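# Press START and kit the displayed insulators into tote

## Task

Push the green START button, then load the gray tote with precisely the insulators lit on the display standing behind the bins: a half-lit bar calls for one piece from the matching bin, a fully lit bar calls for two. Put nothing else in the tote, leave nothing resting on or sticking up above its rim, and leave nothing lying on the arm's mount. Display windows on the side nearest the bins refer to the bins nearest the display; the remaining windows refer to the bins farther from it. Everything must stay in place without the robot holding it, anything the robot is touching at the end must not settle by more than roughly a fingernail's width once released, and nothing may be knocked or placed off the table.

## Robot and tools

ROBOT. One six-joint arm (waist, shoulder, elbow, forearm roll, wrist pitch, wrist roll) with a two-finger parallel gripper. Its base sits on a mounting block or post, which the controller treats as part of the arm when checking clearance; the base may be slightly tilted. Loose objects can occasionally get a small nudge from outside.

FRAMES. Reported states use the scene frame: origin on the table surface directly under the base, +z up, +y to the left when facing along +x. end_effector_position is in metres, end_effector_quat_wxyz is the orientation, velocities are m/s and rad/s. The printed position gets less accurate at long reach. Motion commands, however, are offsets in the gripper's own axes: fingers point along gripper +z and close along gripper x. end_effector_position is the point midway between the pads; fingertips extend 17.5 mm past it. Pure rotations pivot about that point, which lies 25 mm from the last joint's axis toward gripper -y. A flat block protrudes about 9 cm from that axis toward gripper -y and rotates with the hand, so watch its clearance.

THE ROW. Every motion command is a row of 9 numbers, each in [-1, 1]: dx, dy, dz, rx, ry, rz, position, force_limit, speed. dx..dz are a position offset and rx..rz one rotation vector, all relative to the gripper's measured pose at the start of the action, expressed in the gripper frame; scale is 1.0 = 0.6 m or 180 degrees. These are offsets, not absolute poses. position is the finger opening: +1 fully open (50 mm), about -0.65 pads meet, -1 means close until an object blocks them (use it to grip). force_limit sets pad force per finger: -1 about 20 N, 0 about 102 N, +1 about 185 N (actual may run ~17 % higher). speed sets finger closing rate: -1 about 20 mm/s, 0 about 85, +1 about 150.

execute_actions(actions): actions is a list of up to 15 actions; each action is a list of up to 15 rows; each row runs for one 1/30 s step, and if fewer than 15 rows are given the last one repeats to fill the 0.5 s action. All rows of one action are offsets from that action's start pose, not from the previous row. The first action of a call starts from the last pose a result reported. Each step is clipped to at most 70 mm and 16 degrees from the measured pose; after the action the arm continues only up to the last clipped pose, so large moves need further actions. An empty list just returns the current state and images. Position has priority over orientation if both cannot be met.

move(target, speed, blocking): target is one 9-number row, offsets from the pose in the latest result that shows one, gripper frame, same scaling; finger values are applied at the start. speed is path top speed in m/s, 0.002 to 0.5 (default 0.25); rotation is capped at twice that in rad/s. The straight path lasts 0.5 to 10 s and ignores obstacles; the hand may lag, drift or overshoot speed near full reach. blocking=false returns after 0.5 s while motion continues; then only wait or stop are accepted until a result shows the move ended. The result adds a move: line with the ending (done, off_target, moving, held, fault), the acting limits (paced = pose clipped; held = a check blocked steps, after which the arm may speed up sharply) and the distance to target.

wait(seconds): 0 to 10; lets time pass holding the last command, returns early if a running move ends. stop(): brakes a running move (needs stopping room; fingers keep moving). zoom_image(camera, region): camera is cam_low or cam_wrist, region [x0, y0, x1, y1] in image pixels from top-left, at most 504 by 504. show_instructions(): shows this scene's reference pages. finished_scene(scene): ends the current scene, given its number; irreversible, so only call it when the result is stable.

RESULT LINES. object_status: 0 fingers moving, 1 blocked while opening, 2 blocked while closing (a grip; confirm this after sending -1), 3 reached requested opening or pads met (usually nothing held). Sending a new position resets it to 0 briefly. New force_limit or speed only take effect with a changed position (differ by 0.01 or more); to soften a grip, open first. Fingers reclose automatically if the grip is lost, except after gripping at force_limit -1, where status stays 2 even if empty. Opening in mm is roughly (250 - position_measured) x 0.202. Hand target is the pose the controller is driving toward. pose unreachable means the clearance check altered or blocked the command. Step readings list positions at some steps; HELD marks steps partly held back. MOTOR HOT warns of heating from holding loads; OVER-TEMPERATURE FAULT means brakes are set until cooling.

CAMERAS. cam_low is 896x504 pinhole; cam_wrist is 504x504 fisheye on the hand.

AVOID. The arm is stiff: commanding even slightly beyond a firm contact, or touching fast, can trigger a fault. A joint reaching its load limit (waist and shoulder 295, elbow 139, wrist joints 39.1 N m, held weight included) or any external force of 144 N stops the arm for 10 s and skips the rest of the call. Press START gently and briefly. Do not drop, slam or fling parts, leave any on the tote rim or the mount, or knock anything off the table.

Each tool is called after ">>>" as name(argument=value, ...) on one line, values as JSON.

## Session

>>> execute_actions(actions=[])

Scene clock: 0.00 s.
end_effector_position=(+0.4449, -0.1221, +0.1972) position_measured=3 object_status=3 end_effector_quat_wxyz=(+0.109, +0.838, -0.531, +0.063) end_effector_velocity=(+0.000, +0.000, +0.000) end_effector_angular_velocity=(-0.000, +0.000, +0.003)
Joint positions: [-0.225  0.001  2.28  -0.354  0.842  2.736]
Joint velocities: [ 0.     0.    -0.    -0.001 -0.    -0.002]
Hand target: +0.445, -0.122, +0.197; +0.109, +0.838, -0.531, +0.063

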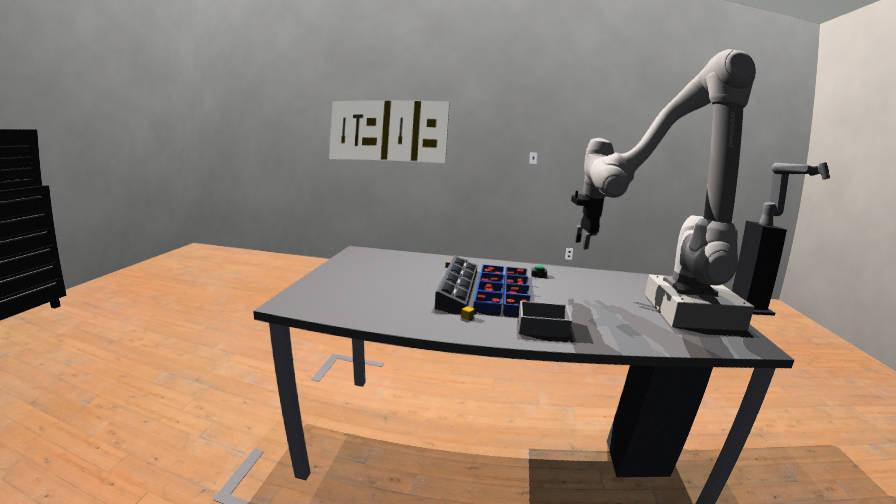

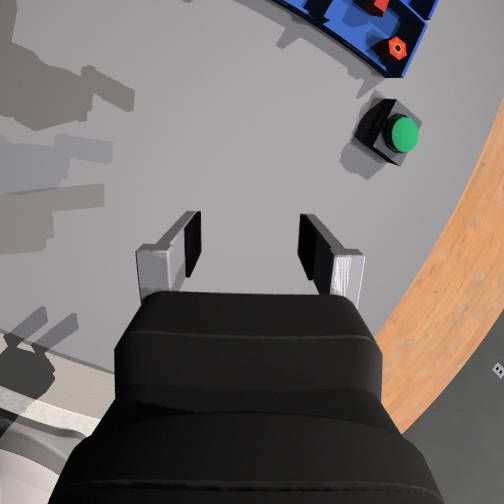

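>>> move(target=[0.3015, -0.1147, 0.2655, 0.0734, -0.0424, -0.3576, -0.6, -0.7, 0.5], speed=0.45)

>>> zoom_image(camera="cam_low", region=[510, 230, 570, 290])

Scene clock: 24.77 s.
end_effector_position=(+0.5831, -0.2917, +0.0757) position_measured=242 object_status=3 end_effector_quat_wxyz=(-0.000, +1.000, -0.000, +0.000) end_effector_velocity=(+0.000, -0.000, -0.000) end_effector_angular_velocity=(+0.000, +0.001, -0.000)
Joint positions: [-0.57   0.465  1.927 -0.011  0.737  1.033]
Joint velocities: [ 0.     0.001 -0.001 -0.001  0.     0.001]
Hand target: +0.583, -0.292, +0.076; -0.000, +1.000, -0.000, +0.000
Off the commanded pose: 0.001 m, 0 deg.
move: done

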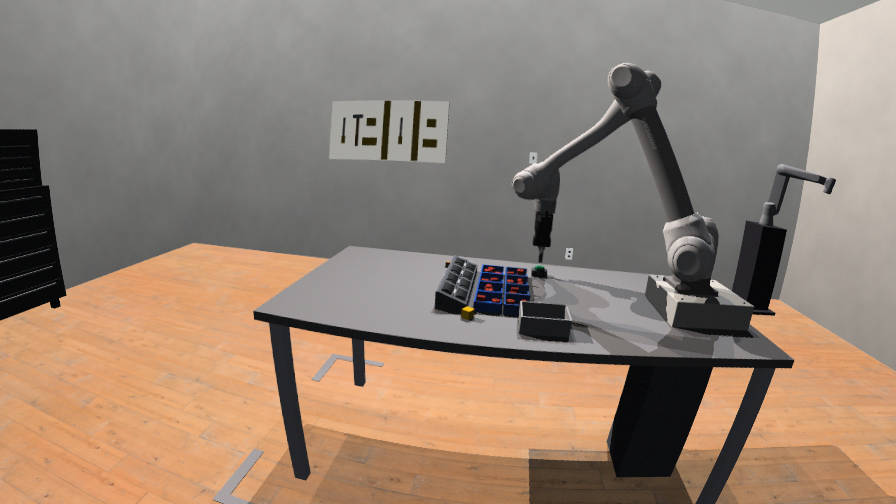

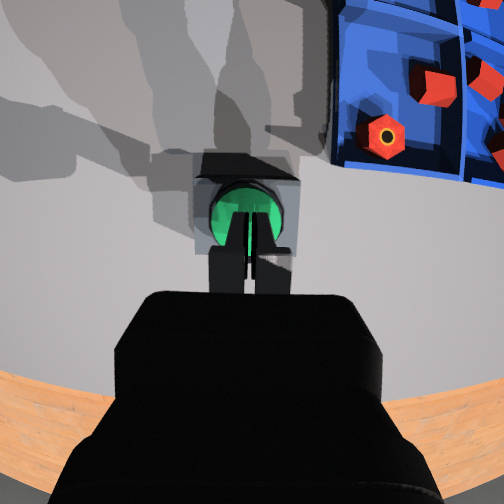

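Region (510, 230, 570, 290) of cam_low's 896x504 image, scaled by 8.400, with more detail than that image has.

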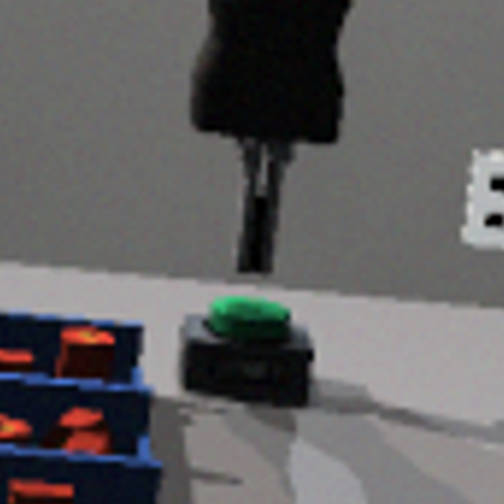

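>>> move(target=[0, 0, 0.032, 0, 0, 0, -0.6, -0.7, 0.5], speed=0.03)

Scene clock: 30.40 s.
end_effector_position=(+0.5832, -0.2917, +0.0566) position_measured=242 object_status=3 end_effector_quat_wxyz=(-0.000, +1.000, -0.000, +0.000) end_effector_velocity=(-0.000, -0.000, +0.000) end_effector_angular_velocity=(-0.000, +0.001, +0.001)
Joint positions: [-0.57   0.49   1.934 -0.012  0.705  1.033]
Joint velocities: [-0.    -0.     0.    -0.001  0.001 -0.001]
Hand target: +0.583, -0.292, +0.057; -0.000, +1.000, -0.000, +0.000
Off the commanded pose: 0.000 m, 0 deg.
move: done

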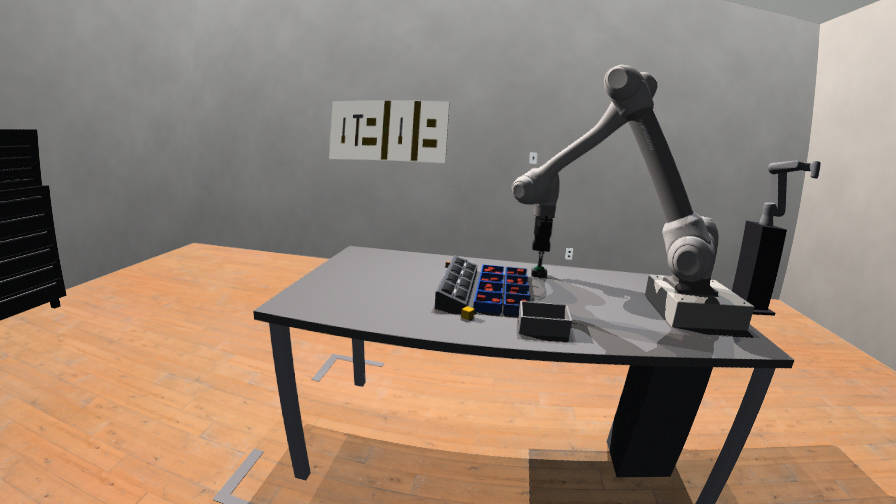

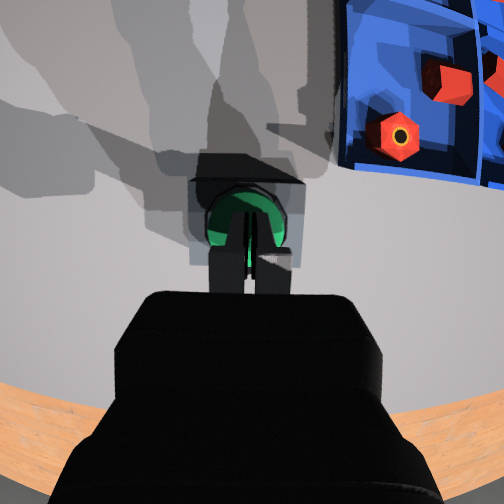

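>>> move(target=[0, 0, 0.0025, 0, 0, 0, -0.6, -0.7, 0.5], speed=0.01)

>>> zoom_image(camera="cam_low", region=[425, 245, 545, 325])

Scene clock: 34.40 s.
end_effector_position=(+0.5832, -0.2917, +0.0551) position_measured=242 object_status=3 end_effector_quat_wxyz=(-0.000, +1.000, -0.000, +0.000) end_effector_velocity=(-0.000, +0.000, -0.000) end_effector_angular_velocity=(+0.000, +0.001, +0.001)
Joint positions: [-0.57   0.492  1.935 -0.012  0.703  1.033]
Joint velocities: [ 0.     0.    -0.    -0.     0.    -0.001]
Hand target: +0.583, -0.292, +0.055; -0.000, +1.000, -0.000, +0.000
Off the commanded pose: 0.000 m, 0 deg.
move: done

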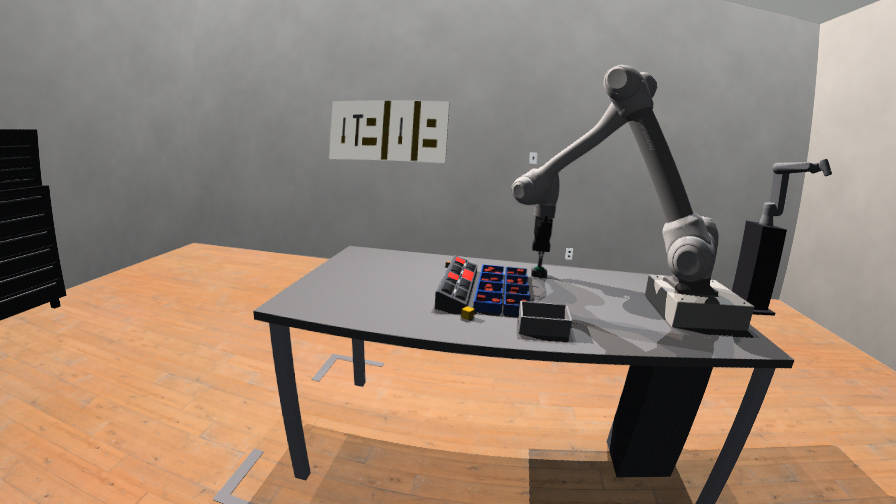

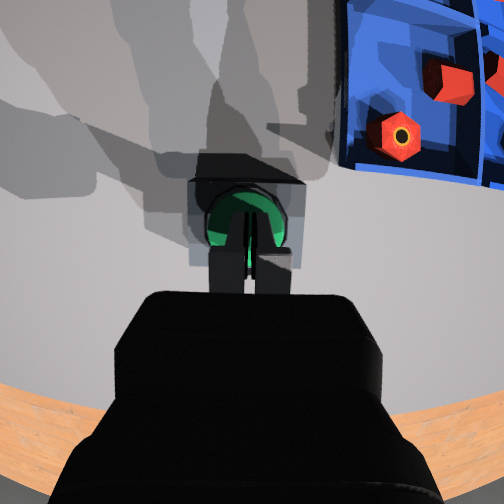

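Region (425, 245, 545, 325) of cam_low's 896x504 image, scaled by 4.200, with more detail than that image has.

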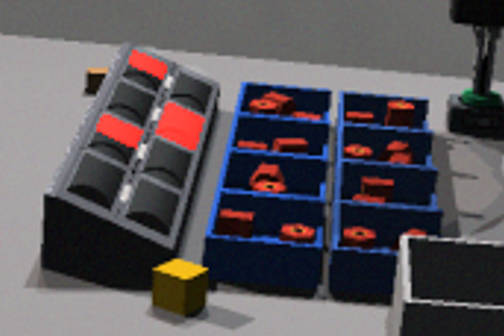

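>>> move(target=[0.142, -0.09, -0.075, 0, 0, 0, 0.5, -0.7, 0], speed=0.3)

>>> zoom_image(camera="cam_wrist", region=[170, 90, 370, 290])

Scene clock: 46.47 s.
end_effector_position=(+0.6682, -0.2379, +0.1002) position_measured=78 object_status=3 end_effector_quat_wxyz=(+0.000, +1.000, -0.000, +0.000) end_effector_velocity=(+0.000, -0.000, +0.000) end_effector_angular_velocity=(-0.000, +0.000, +0.001)
Joint positions: [-0.442  0.502  1.802 -0.013  0.826  1.161]
Joint velocities: [-0.    -0.    -0.001 -0.     0.001 -0.001]
Hand target: +0.668, -0.238, +0.100; +0.000, +1.000, -0.000, +0.000
Off the commanded pose: 0.000 m, 0 deg.
move: done

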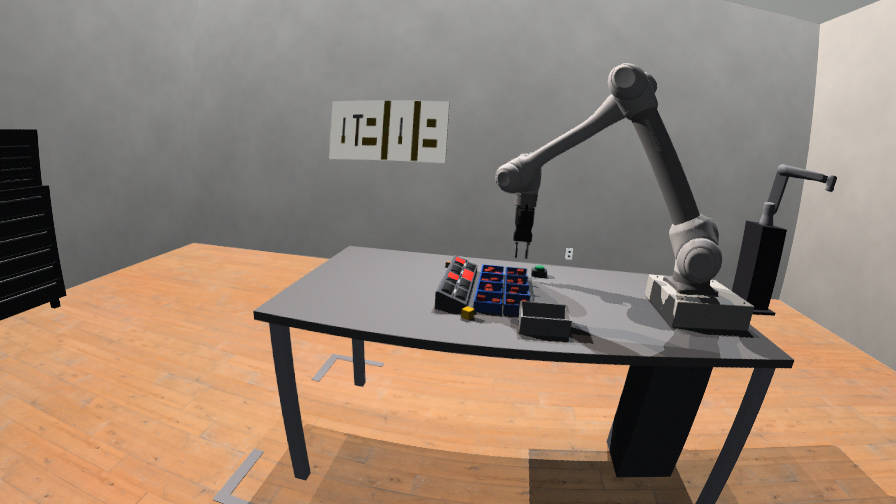

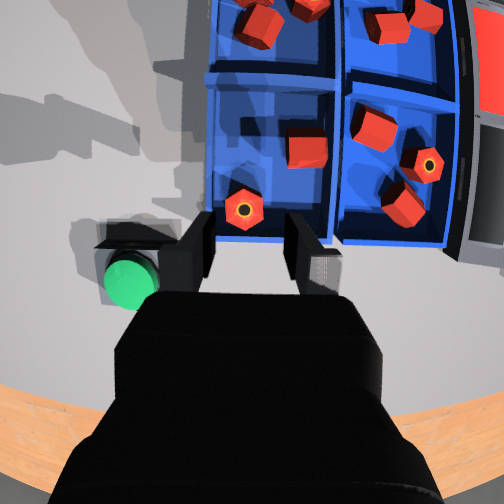

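Region (170, 90, 370, 290) of cam_wrist's 504x504 image, scaled by 2.520, with more detail than that image has.

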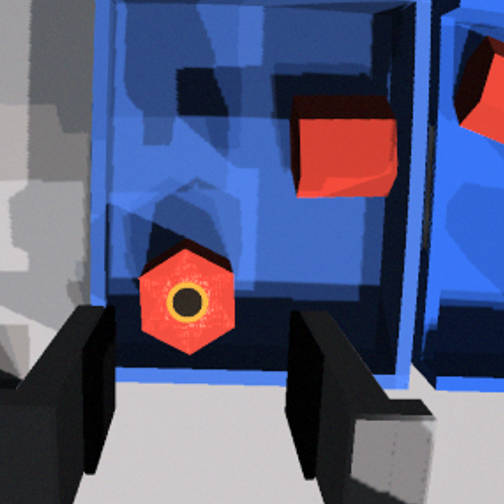

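>>> move(target=[-0.0023, -0.0058, 0.1087, 0, 0, -0.017, 0.5, -0.7, 0], speed=0.1)

Scene clock: 63.37 s.
end_effector_position=(+0.6670, -0.2345, +0.0350) position_measured=78 object_status=3 end_effector_quat_wxyz=(+0.000, +1.000, +0.027, +0.000) end_effector_velocity=(-0.000, +0.000, -0.000) end_effector_angular_velocity=(+0.000, +0.000, +0.000)
Joint positions: [-0.439  0.578  1.829 -0.014  0.723  1.113]
Joint velocities: [-0.  0.  0.  0.  0. -0.]
Hand target: +0.667, -0.234, +0.035; +0.000, +1.000, +0.027, +0.000
Off the commanded pose: 0.000 m, 0 deg.
move: done

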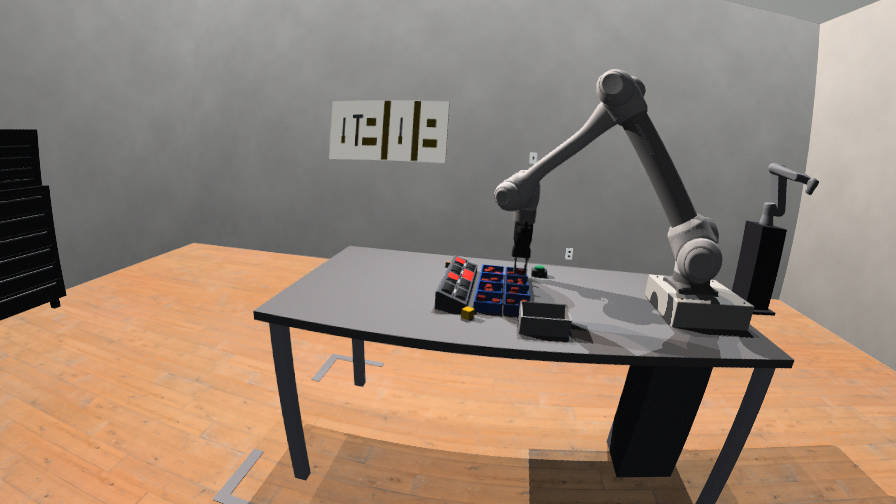

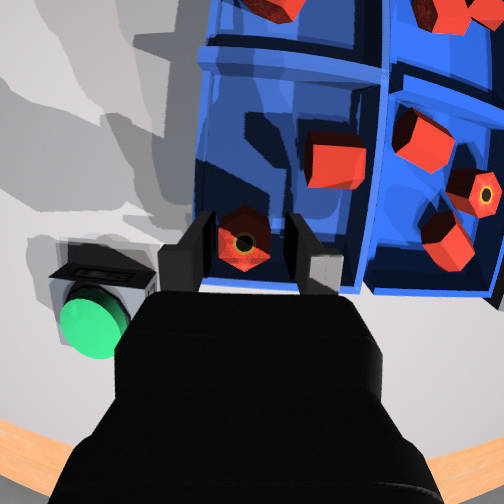

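>>> move(target=[-0.005, 0, 0, 0, 0, 0, -1, -0.7, -0.9], speed=0.02)

>>> move(target=[0, 0, -0.108, 0, 0, 0, -1, -0.7, -0.9], speed=0.25)

Scene clock: 70.30 s.
end_effector_position=(+0.6640, -0.2346, +0.0350) position_measured=132 object_status=2 end_effector_quat_wxyz=(+0.000, +1.000, +0.027, +0.000) end_effector_velocity=(+0.000, -0.000, +0.000) end_effector_angular_velocity=(-0.001, -0.001, +0.002)
Joint positions: [-0.441  0.575  1.835 -0.014  0.72   1.111]
Joint velocities: [-0.    -0.     0.    -0.    -0.001 -0.002]
Hand target: +0.664, -0.235, +0.035; +0.000, +1.000, +0.027, +0.000
Off the commanded pose: 0.000 m, 0 deg.
move: done

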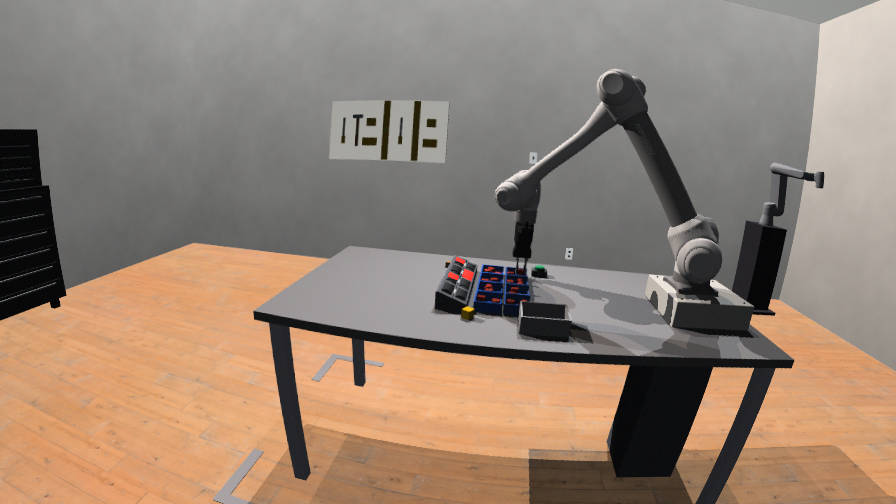

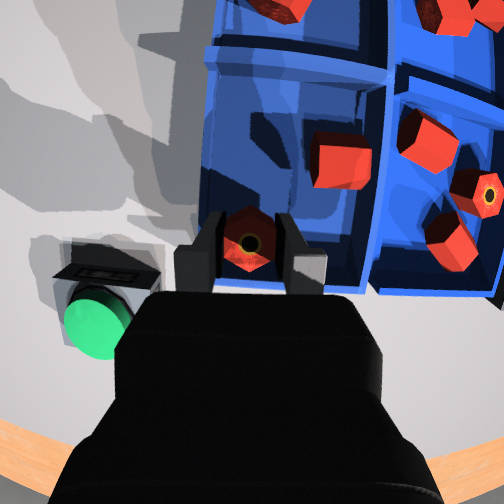

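Scene clock: 71.03 s.
end_effector_position=(+0.6638, -0.2346, +0.0997) position_measured=132 object_status=2 end_effector_quat_wxyz=(+0.000, +1.000, +0.027, +0.000) end_effector_velocity=(+0.000, +0.000, +0.001) end_effector_angular_velocity=(-0.000, +0.000, +0.001)
Joint positions: [-0.44   0.498  1.811 -0.013  0.822  1.11 ]
Joint velocities: [ 0.    -0.001 -0.    -0.     0.001 -0.   ]
Hand target: +0.664, -0.235, +0.100; +0.000, +1.000, +0.027, +0.000
Off the commanded pose: 0.000 m, 0 deg.
move: done

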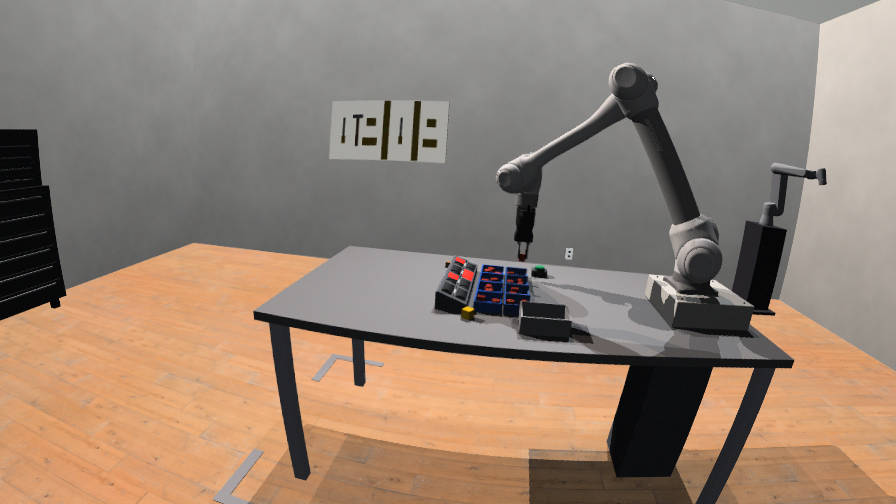

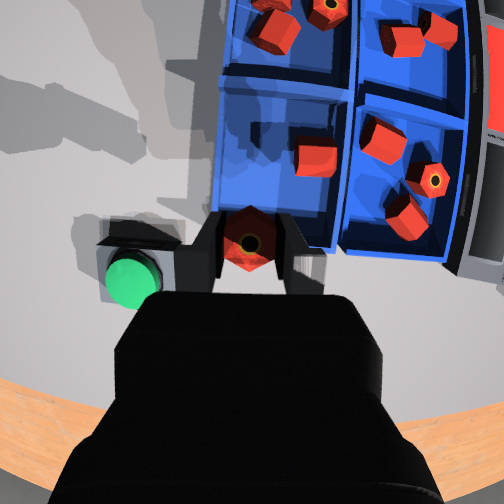

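>>> move(target=[-0.111, -0.778, 0, 0, 0, 0.017, -1, -0.7, -0.9], speed=0.45)

Scene clock: 77.07 s.
end_effector_position=(+0.5728, +0.2271, +0.0990) position_measured=132 object_status=2 end_effector_quat_wxyz=(+0.001, +1.000, -0.000, +0.000) end_effector_velocity=(-0.000, -0.000, -0.000) end_effector_angular_velocity=(-0.000, +0.001, +0.001)
Joint positions: [ 0.267  0.381  2.024 -0.024  0.735  1.88 ]
Joint velocities: [-0.     0.    -0.     0.     0.001 -0.001]
Hand target: +0.573, +0.227, +0.099; +0.001, +1.000, -0.000, +0.000
Off the commanded pose: 0.001 m, 0 deg.
move: done

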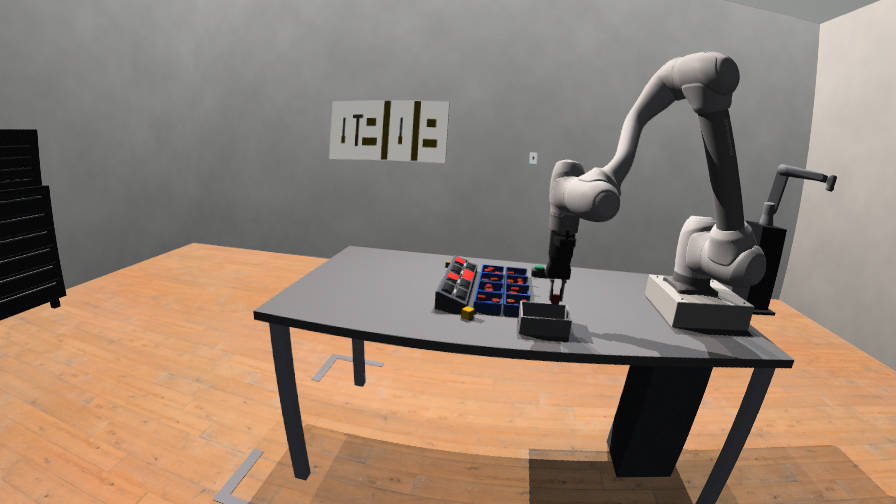

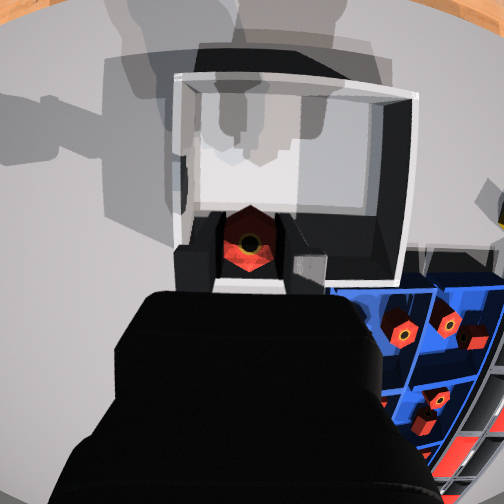

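>>> move(target=[0, 0, 0.1047, 0, 0, 0, -1, -0.7, -0.9], speed=0.11)

>>> move(target=[0, 0, 0, 0, 0, 0, 0.5, -0.7, 0])

>>> move(target=[0, 0, -0.085, 0, 0, 0, 0.5, -0.7, 0], speed=0.25)

>>> move(target=[0.19, 0.385, -0.04, 0, 0, 0, 1, -0.7, 0], speed=0.45)

Scene clock: 84.20 s.
end_effector_position=(+0.5729, +0.2271, +0.0363) position_measured=132 object_status=2 end_effector_quat_wxyz=(+0.001, +1.000, -0.000, +0.000) end_effector_velocity=(+0.000, -0.000, -0.000) end_effector_angular_velocity=(-0.000, -0.001, +0.000)
Joint positions: [ 0.266  0.469  2.05  -0.028  0.621  1.883]
Joint velocities: [-0.     0.    -0.    -0.001 -0.001  0.   ]
Hand target: +0.573, +0.227, +0.036; +0.001, +1.000, -0.000, +0.000
Off the commanded pose: 0.000 m, 0 deg.
move: done

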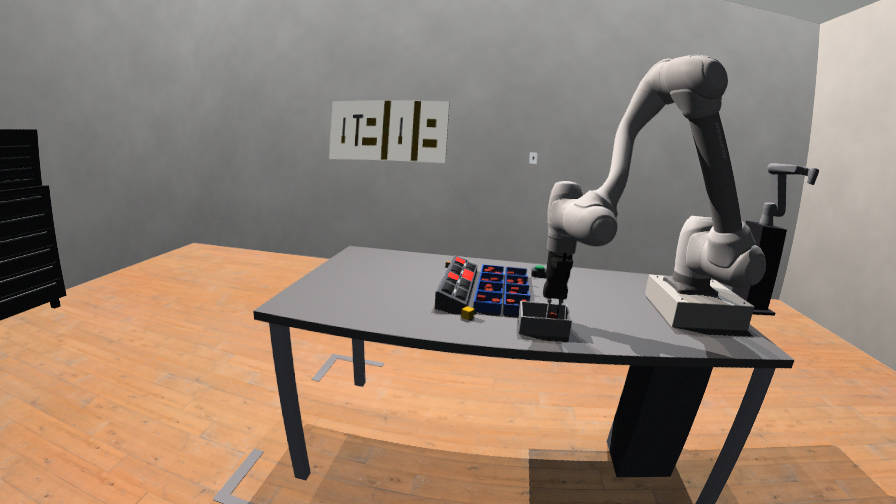

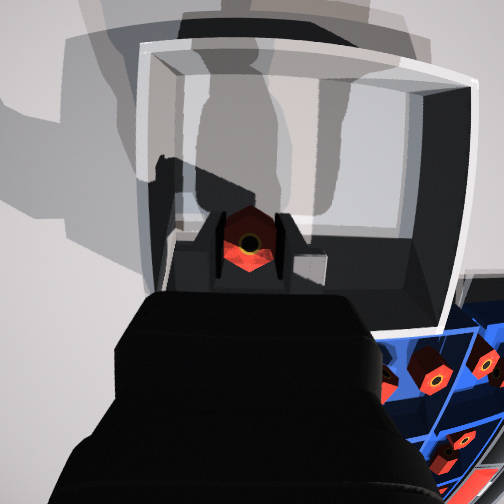

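Scene clock: 84.70 s.
end_effector_position=(+0.5729, +0.2271, +0.0363) position_measured=78 object_status=3 end_effector_quat_wxyz=(+0.001, +1.000, -0.000, +0.000) end_effector_velocity=(+0.000, +0.000, +0.000) end_effector_angular_velocity=(+0.001, -0.000, -0.001)
Joint positions: [ 0.266  0.469  2.05  -0.028  0.621  1.883]
Joint velocities: [ 0.    -0.    -0.     0.001 -0.    -0.   ]
Hand target: +0.573, +0.227, +0.036; +0.001, +1.000, -0.000, +0.000
Off the commanded pose: 0.000 m, 0 deg.
move: done

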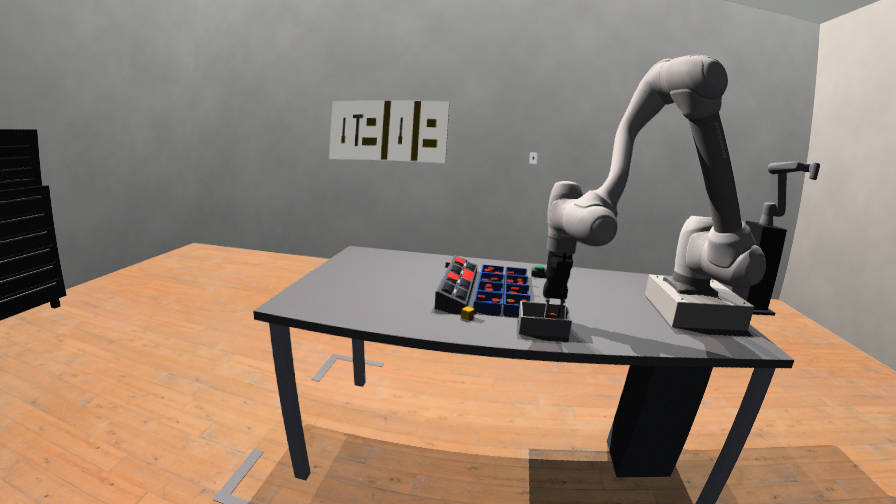

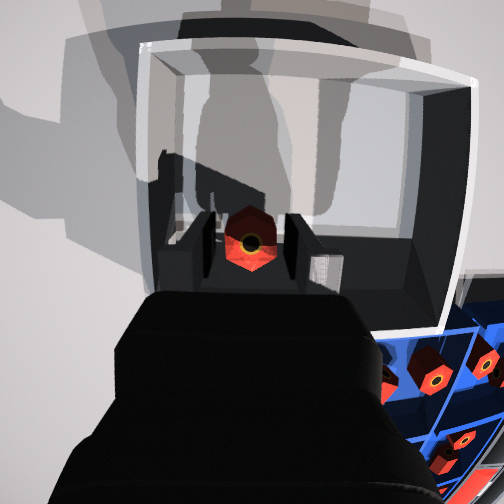

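Scene clock: 85.43 s.
end_effector_position=(+0.5728, +0.2271, +0.0872) position_measured=78 object_status=3 end_effector_quat_wxyz=(+0.001, +1.000, -0.000, +0.000) end_effector_velocity=(+0.000, -0.000, +0.000) end_effector_angular_velocity=(-0.001, -0.001, +0.003)
Joint positions: [ 0.267  0.397  2.03  -0.025  0.713  1.881]
Joint velocities: [ 0.    -0.001 -0.    -0.002 -0.    -0.002]
Hand target: +0.573, +0.227, +0.087; +0.001, +1.000, -0.000, +0.000
Off the commanded pose: 0.000 m, 0 deg.
move: done

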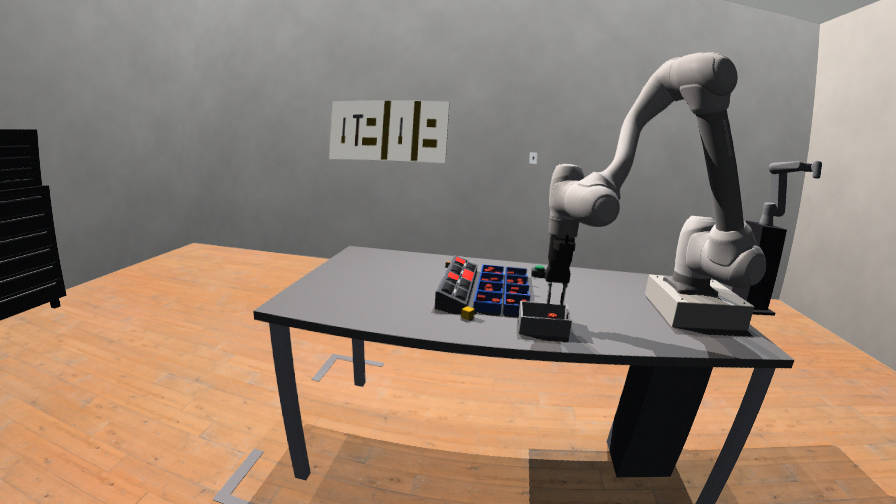

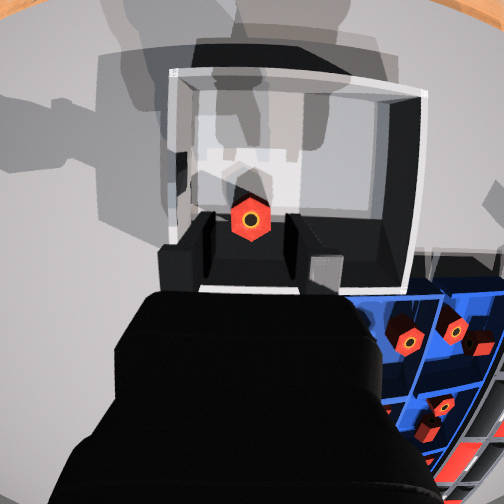

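Scene clock: 86.47 s.
end_effector_position=(+0.6864, -0.0035, +0.1117) position_measured=3 object_status=3 end_effector_quat_wxyz=(+0.001, +1.000, -0.000, +0.000) end_effector_velocity=(+0.000, -0.000, +0.000) end_effector_angular_velocity=(-0.000, +0.000, +0.001)
Joint positions: [-0.109  0.455  1.86  -0.019  0.819  1.499]
Joint velocities: [-0.     0.    -0.001 -0.     0.001 -0.001]
Hand target: +0.686, -0.004, +0.112; +0.001, +1.000, -0.000, +0.000
Off the commanded pose: 0.000 m, 0 deg.
move: done

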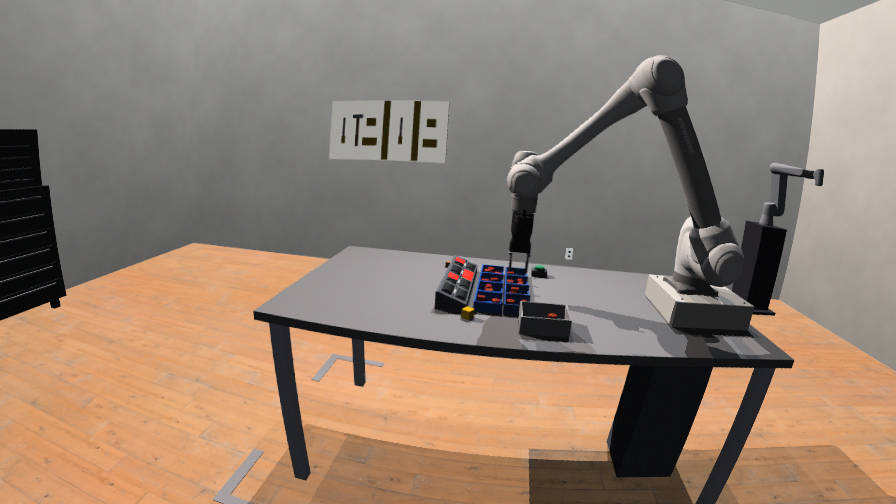

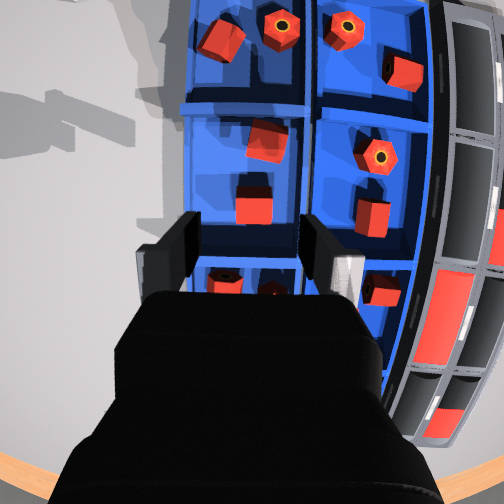

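>>> zoom_image(camera="cam_wrist", region=[170, 100, 340, 290])

Region (170, 100, 340, 290) of cam_wrist's 504x504 image, scaled by 2.653, with more detail than that image has; it fills the left 451 columns of this view, and the rest is white.

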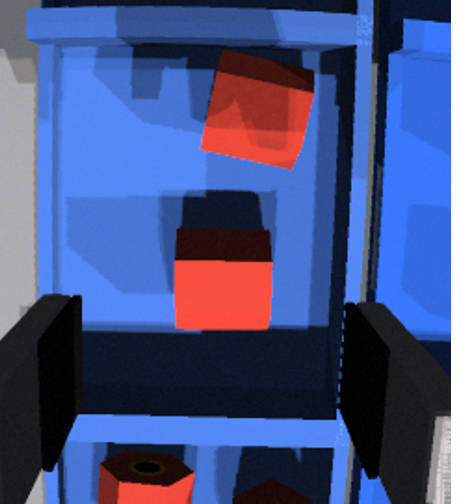

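>>> move(target=[0.004, 0.001, 0.1428, 0, 0, 0.004, 0.5, -0.7, 0.5], speed=0.12)

>>> move(target=[0, 0, 0, 0, 0, 0, -1, -0.7, -0.3])

>>> move(target=[0, 0, -0.11, 0, 0, 0, -1, -0.7, -0.3], speed=0.25)

Scene clock: 98.00 s.
end_effector_position=(+0.6889, -0.0042, +0.0261) position_measured=78 object_status=3 end_effector_quat_wxyz=(+0.001, +1.000, -0.007, +0.000) end_effector_velocity=(+0.000, +0.000, -0.000) end_effector_angular_velocity=(+0.002, -0.001, -0.003)
Joint positions: [-0.111  0.564  1.889 -0.021  0.681  1.513]
Joint velocities: [-0.     0.     0.     0.003 -0.001  0.001]
Hand target: +0.689, -0.004, +0.026; +0.001, +1.000, -0.007, +0.000
Off the commanded pose: 0.000 m, 0 deg.
move: done

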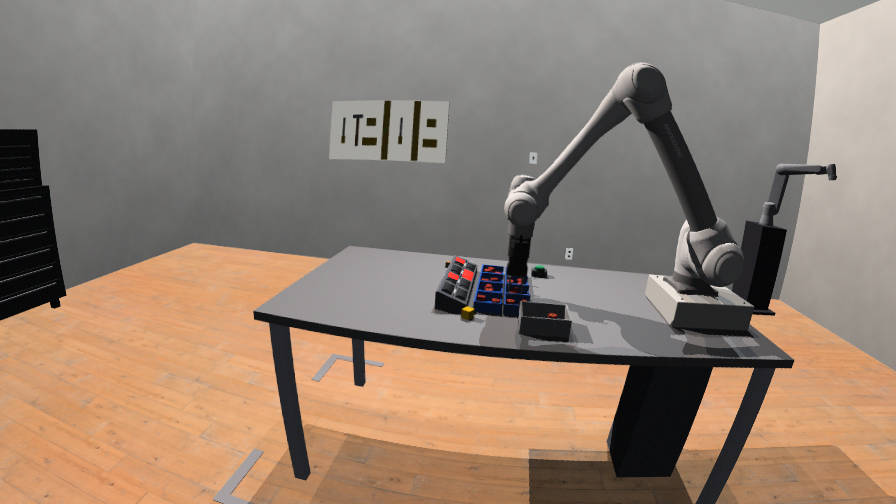

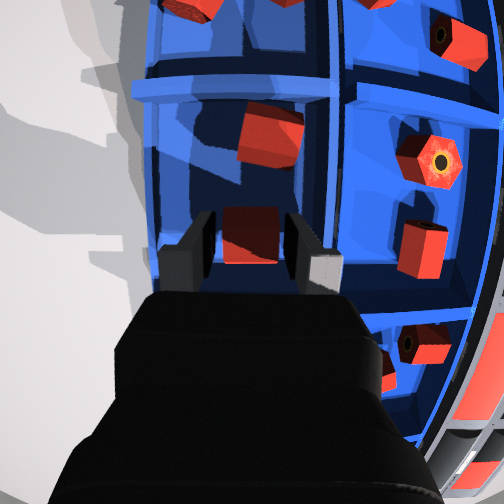

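Scene clock: 98.50 s.
end_effector_position=(+0.6889, -0.0042, +0.0261) position_measured=126 object_status=2 end_effector_quat_wxyz=(+0.001, +1.000, -0.007, +0.000) end_effector_velocity=(+0.000, -0.000, +0.000) end_effector_angular_velocity=(+0.000, -0.001, -0.001)
Joint positions: [-0.111  0.564  1.889 -0.021  0.681  1.513]
Joint velocities: [-0.    -0.    -0.     0.001 -0.     0.   ]
Hand target: +0.689, -0.004, +0.026; +0.001, +1.000, -0.007, +0.000
Off the commanded pose: 0.000 m, 0 deg.
move: done

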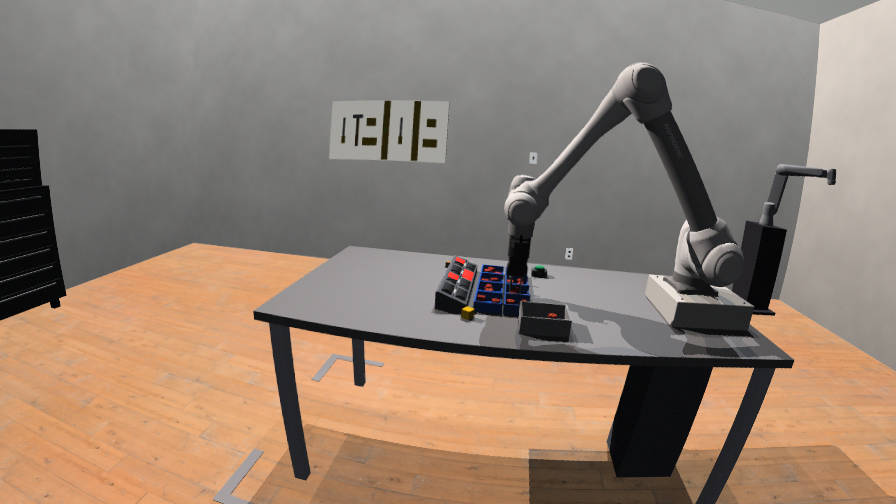

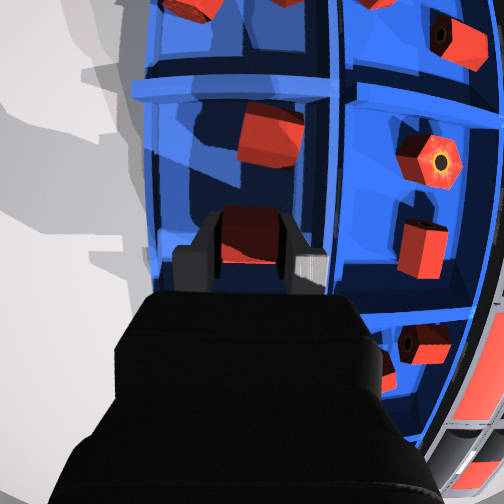

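Scene clock: 99.23 s.
end_effector_position=(+0.6887, -0.0042, +0.0919) position_measured=126 object_status=2 end_effector_quat_wxyz=(+0.001, +1.000, -0.007, -0.000) end_effector_velocity=(+0.000, -0.000, +0.001) end_effector_angular_velocity=(-0.000, -0.001, +0.002)
Joint positions: [-0.11   0.481  1.865 -0.019  0.788  1.511]
Joint velocities: [-0.    -0.001 -0.    -0.     0.    -0.002]
Hand target: +0.689, -0.004, +0.092; +0.001, +1.000, -0.007, +0.000
Off the commanded pose: 0.000 m, 0 deg.
move: done

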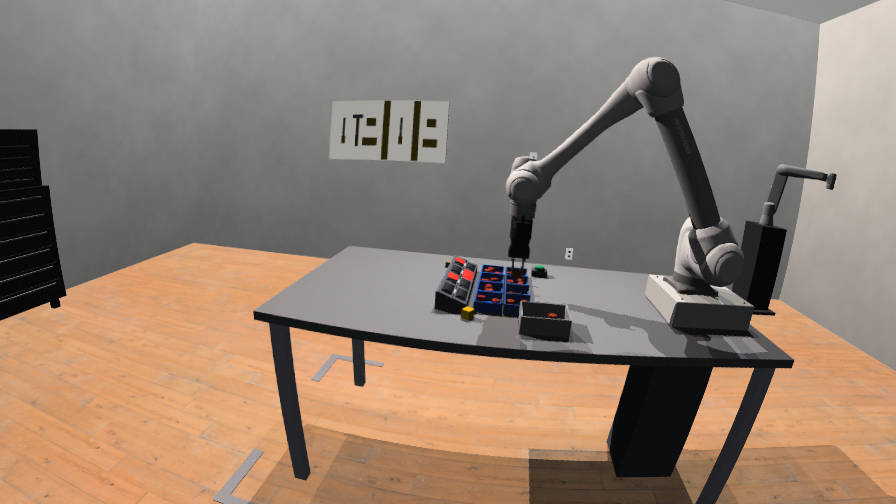

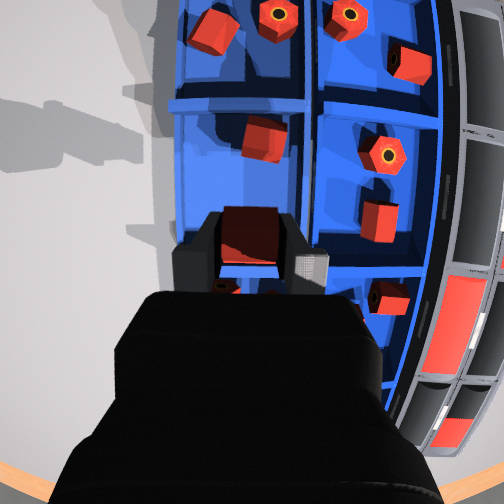

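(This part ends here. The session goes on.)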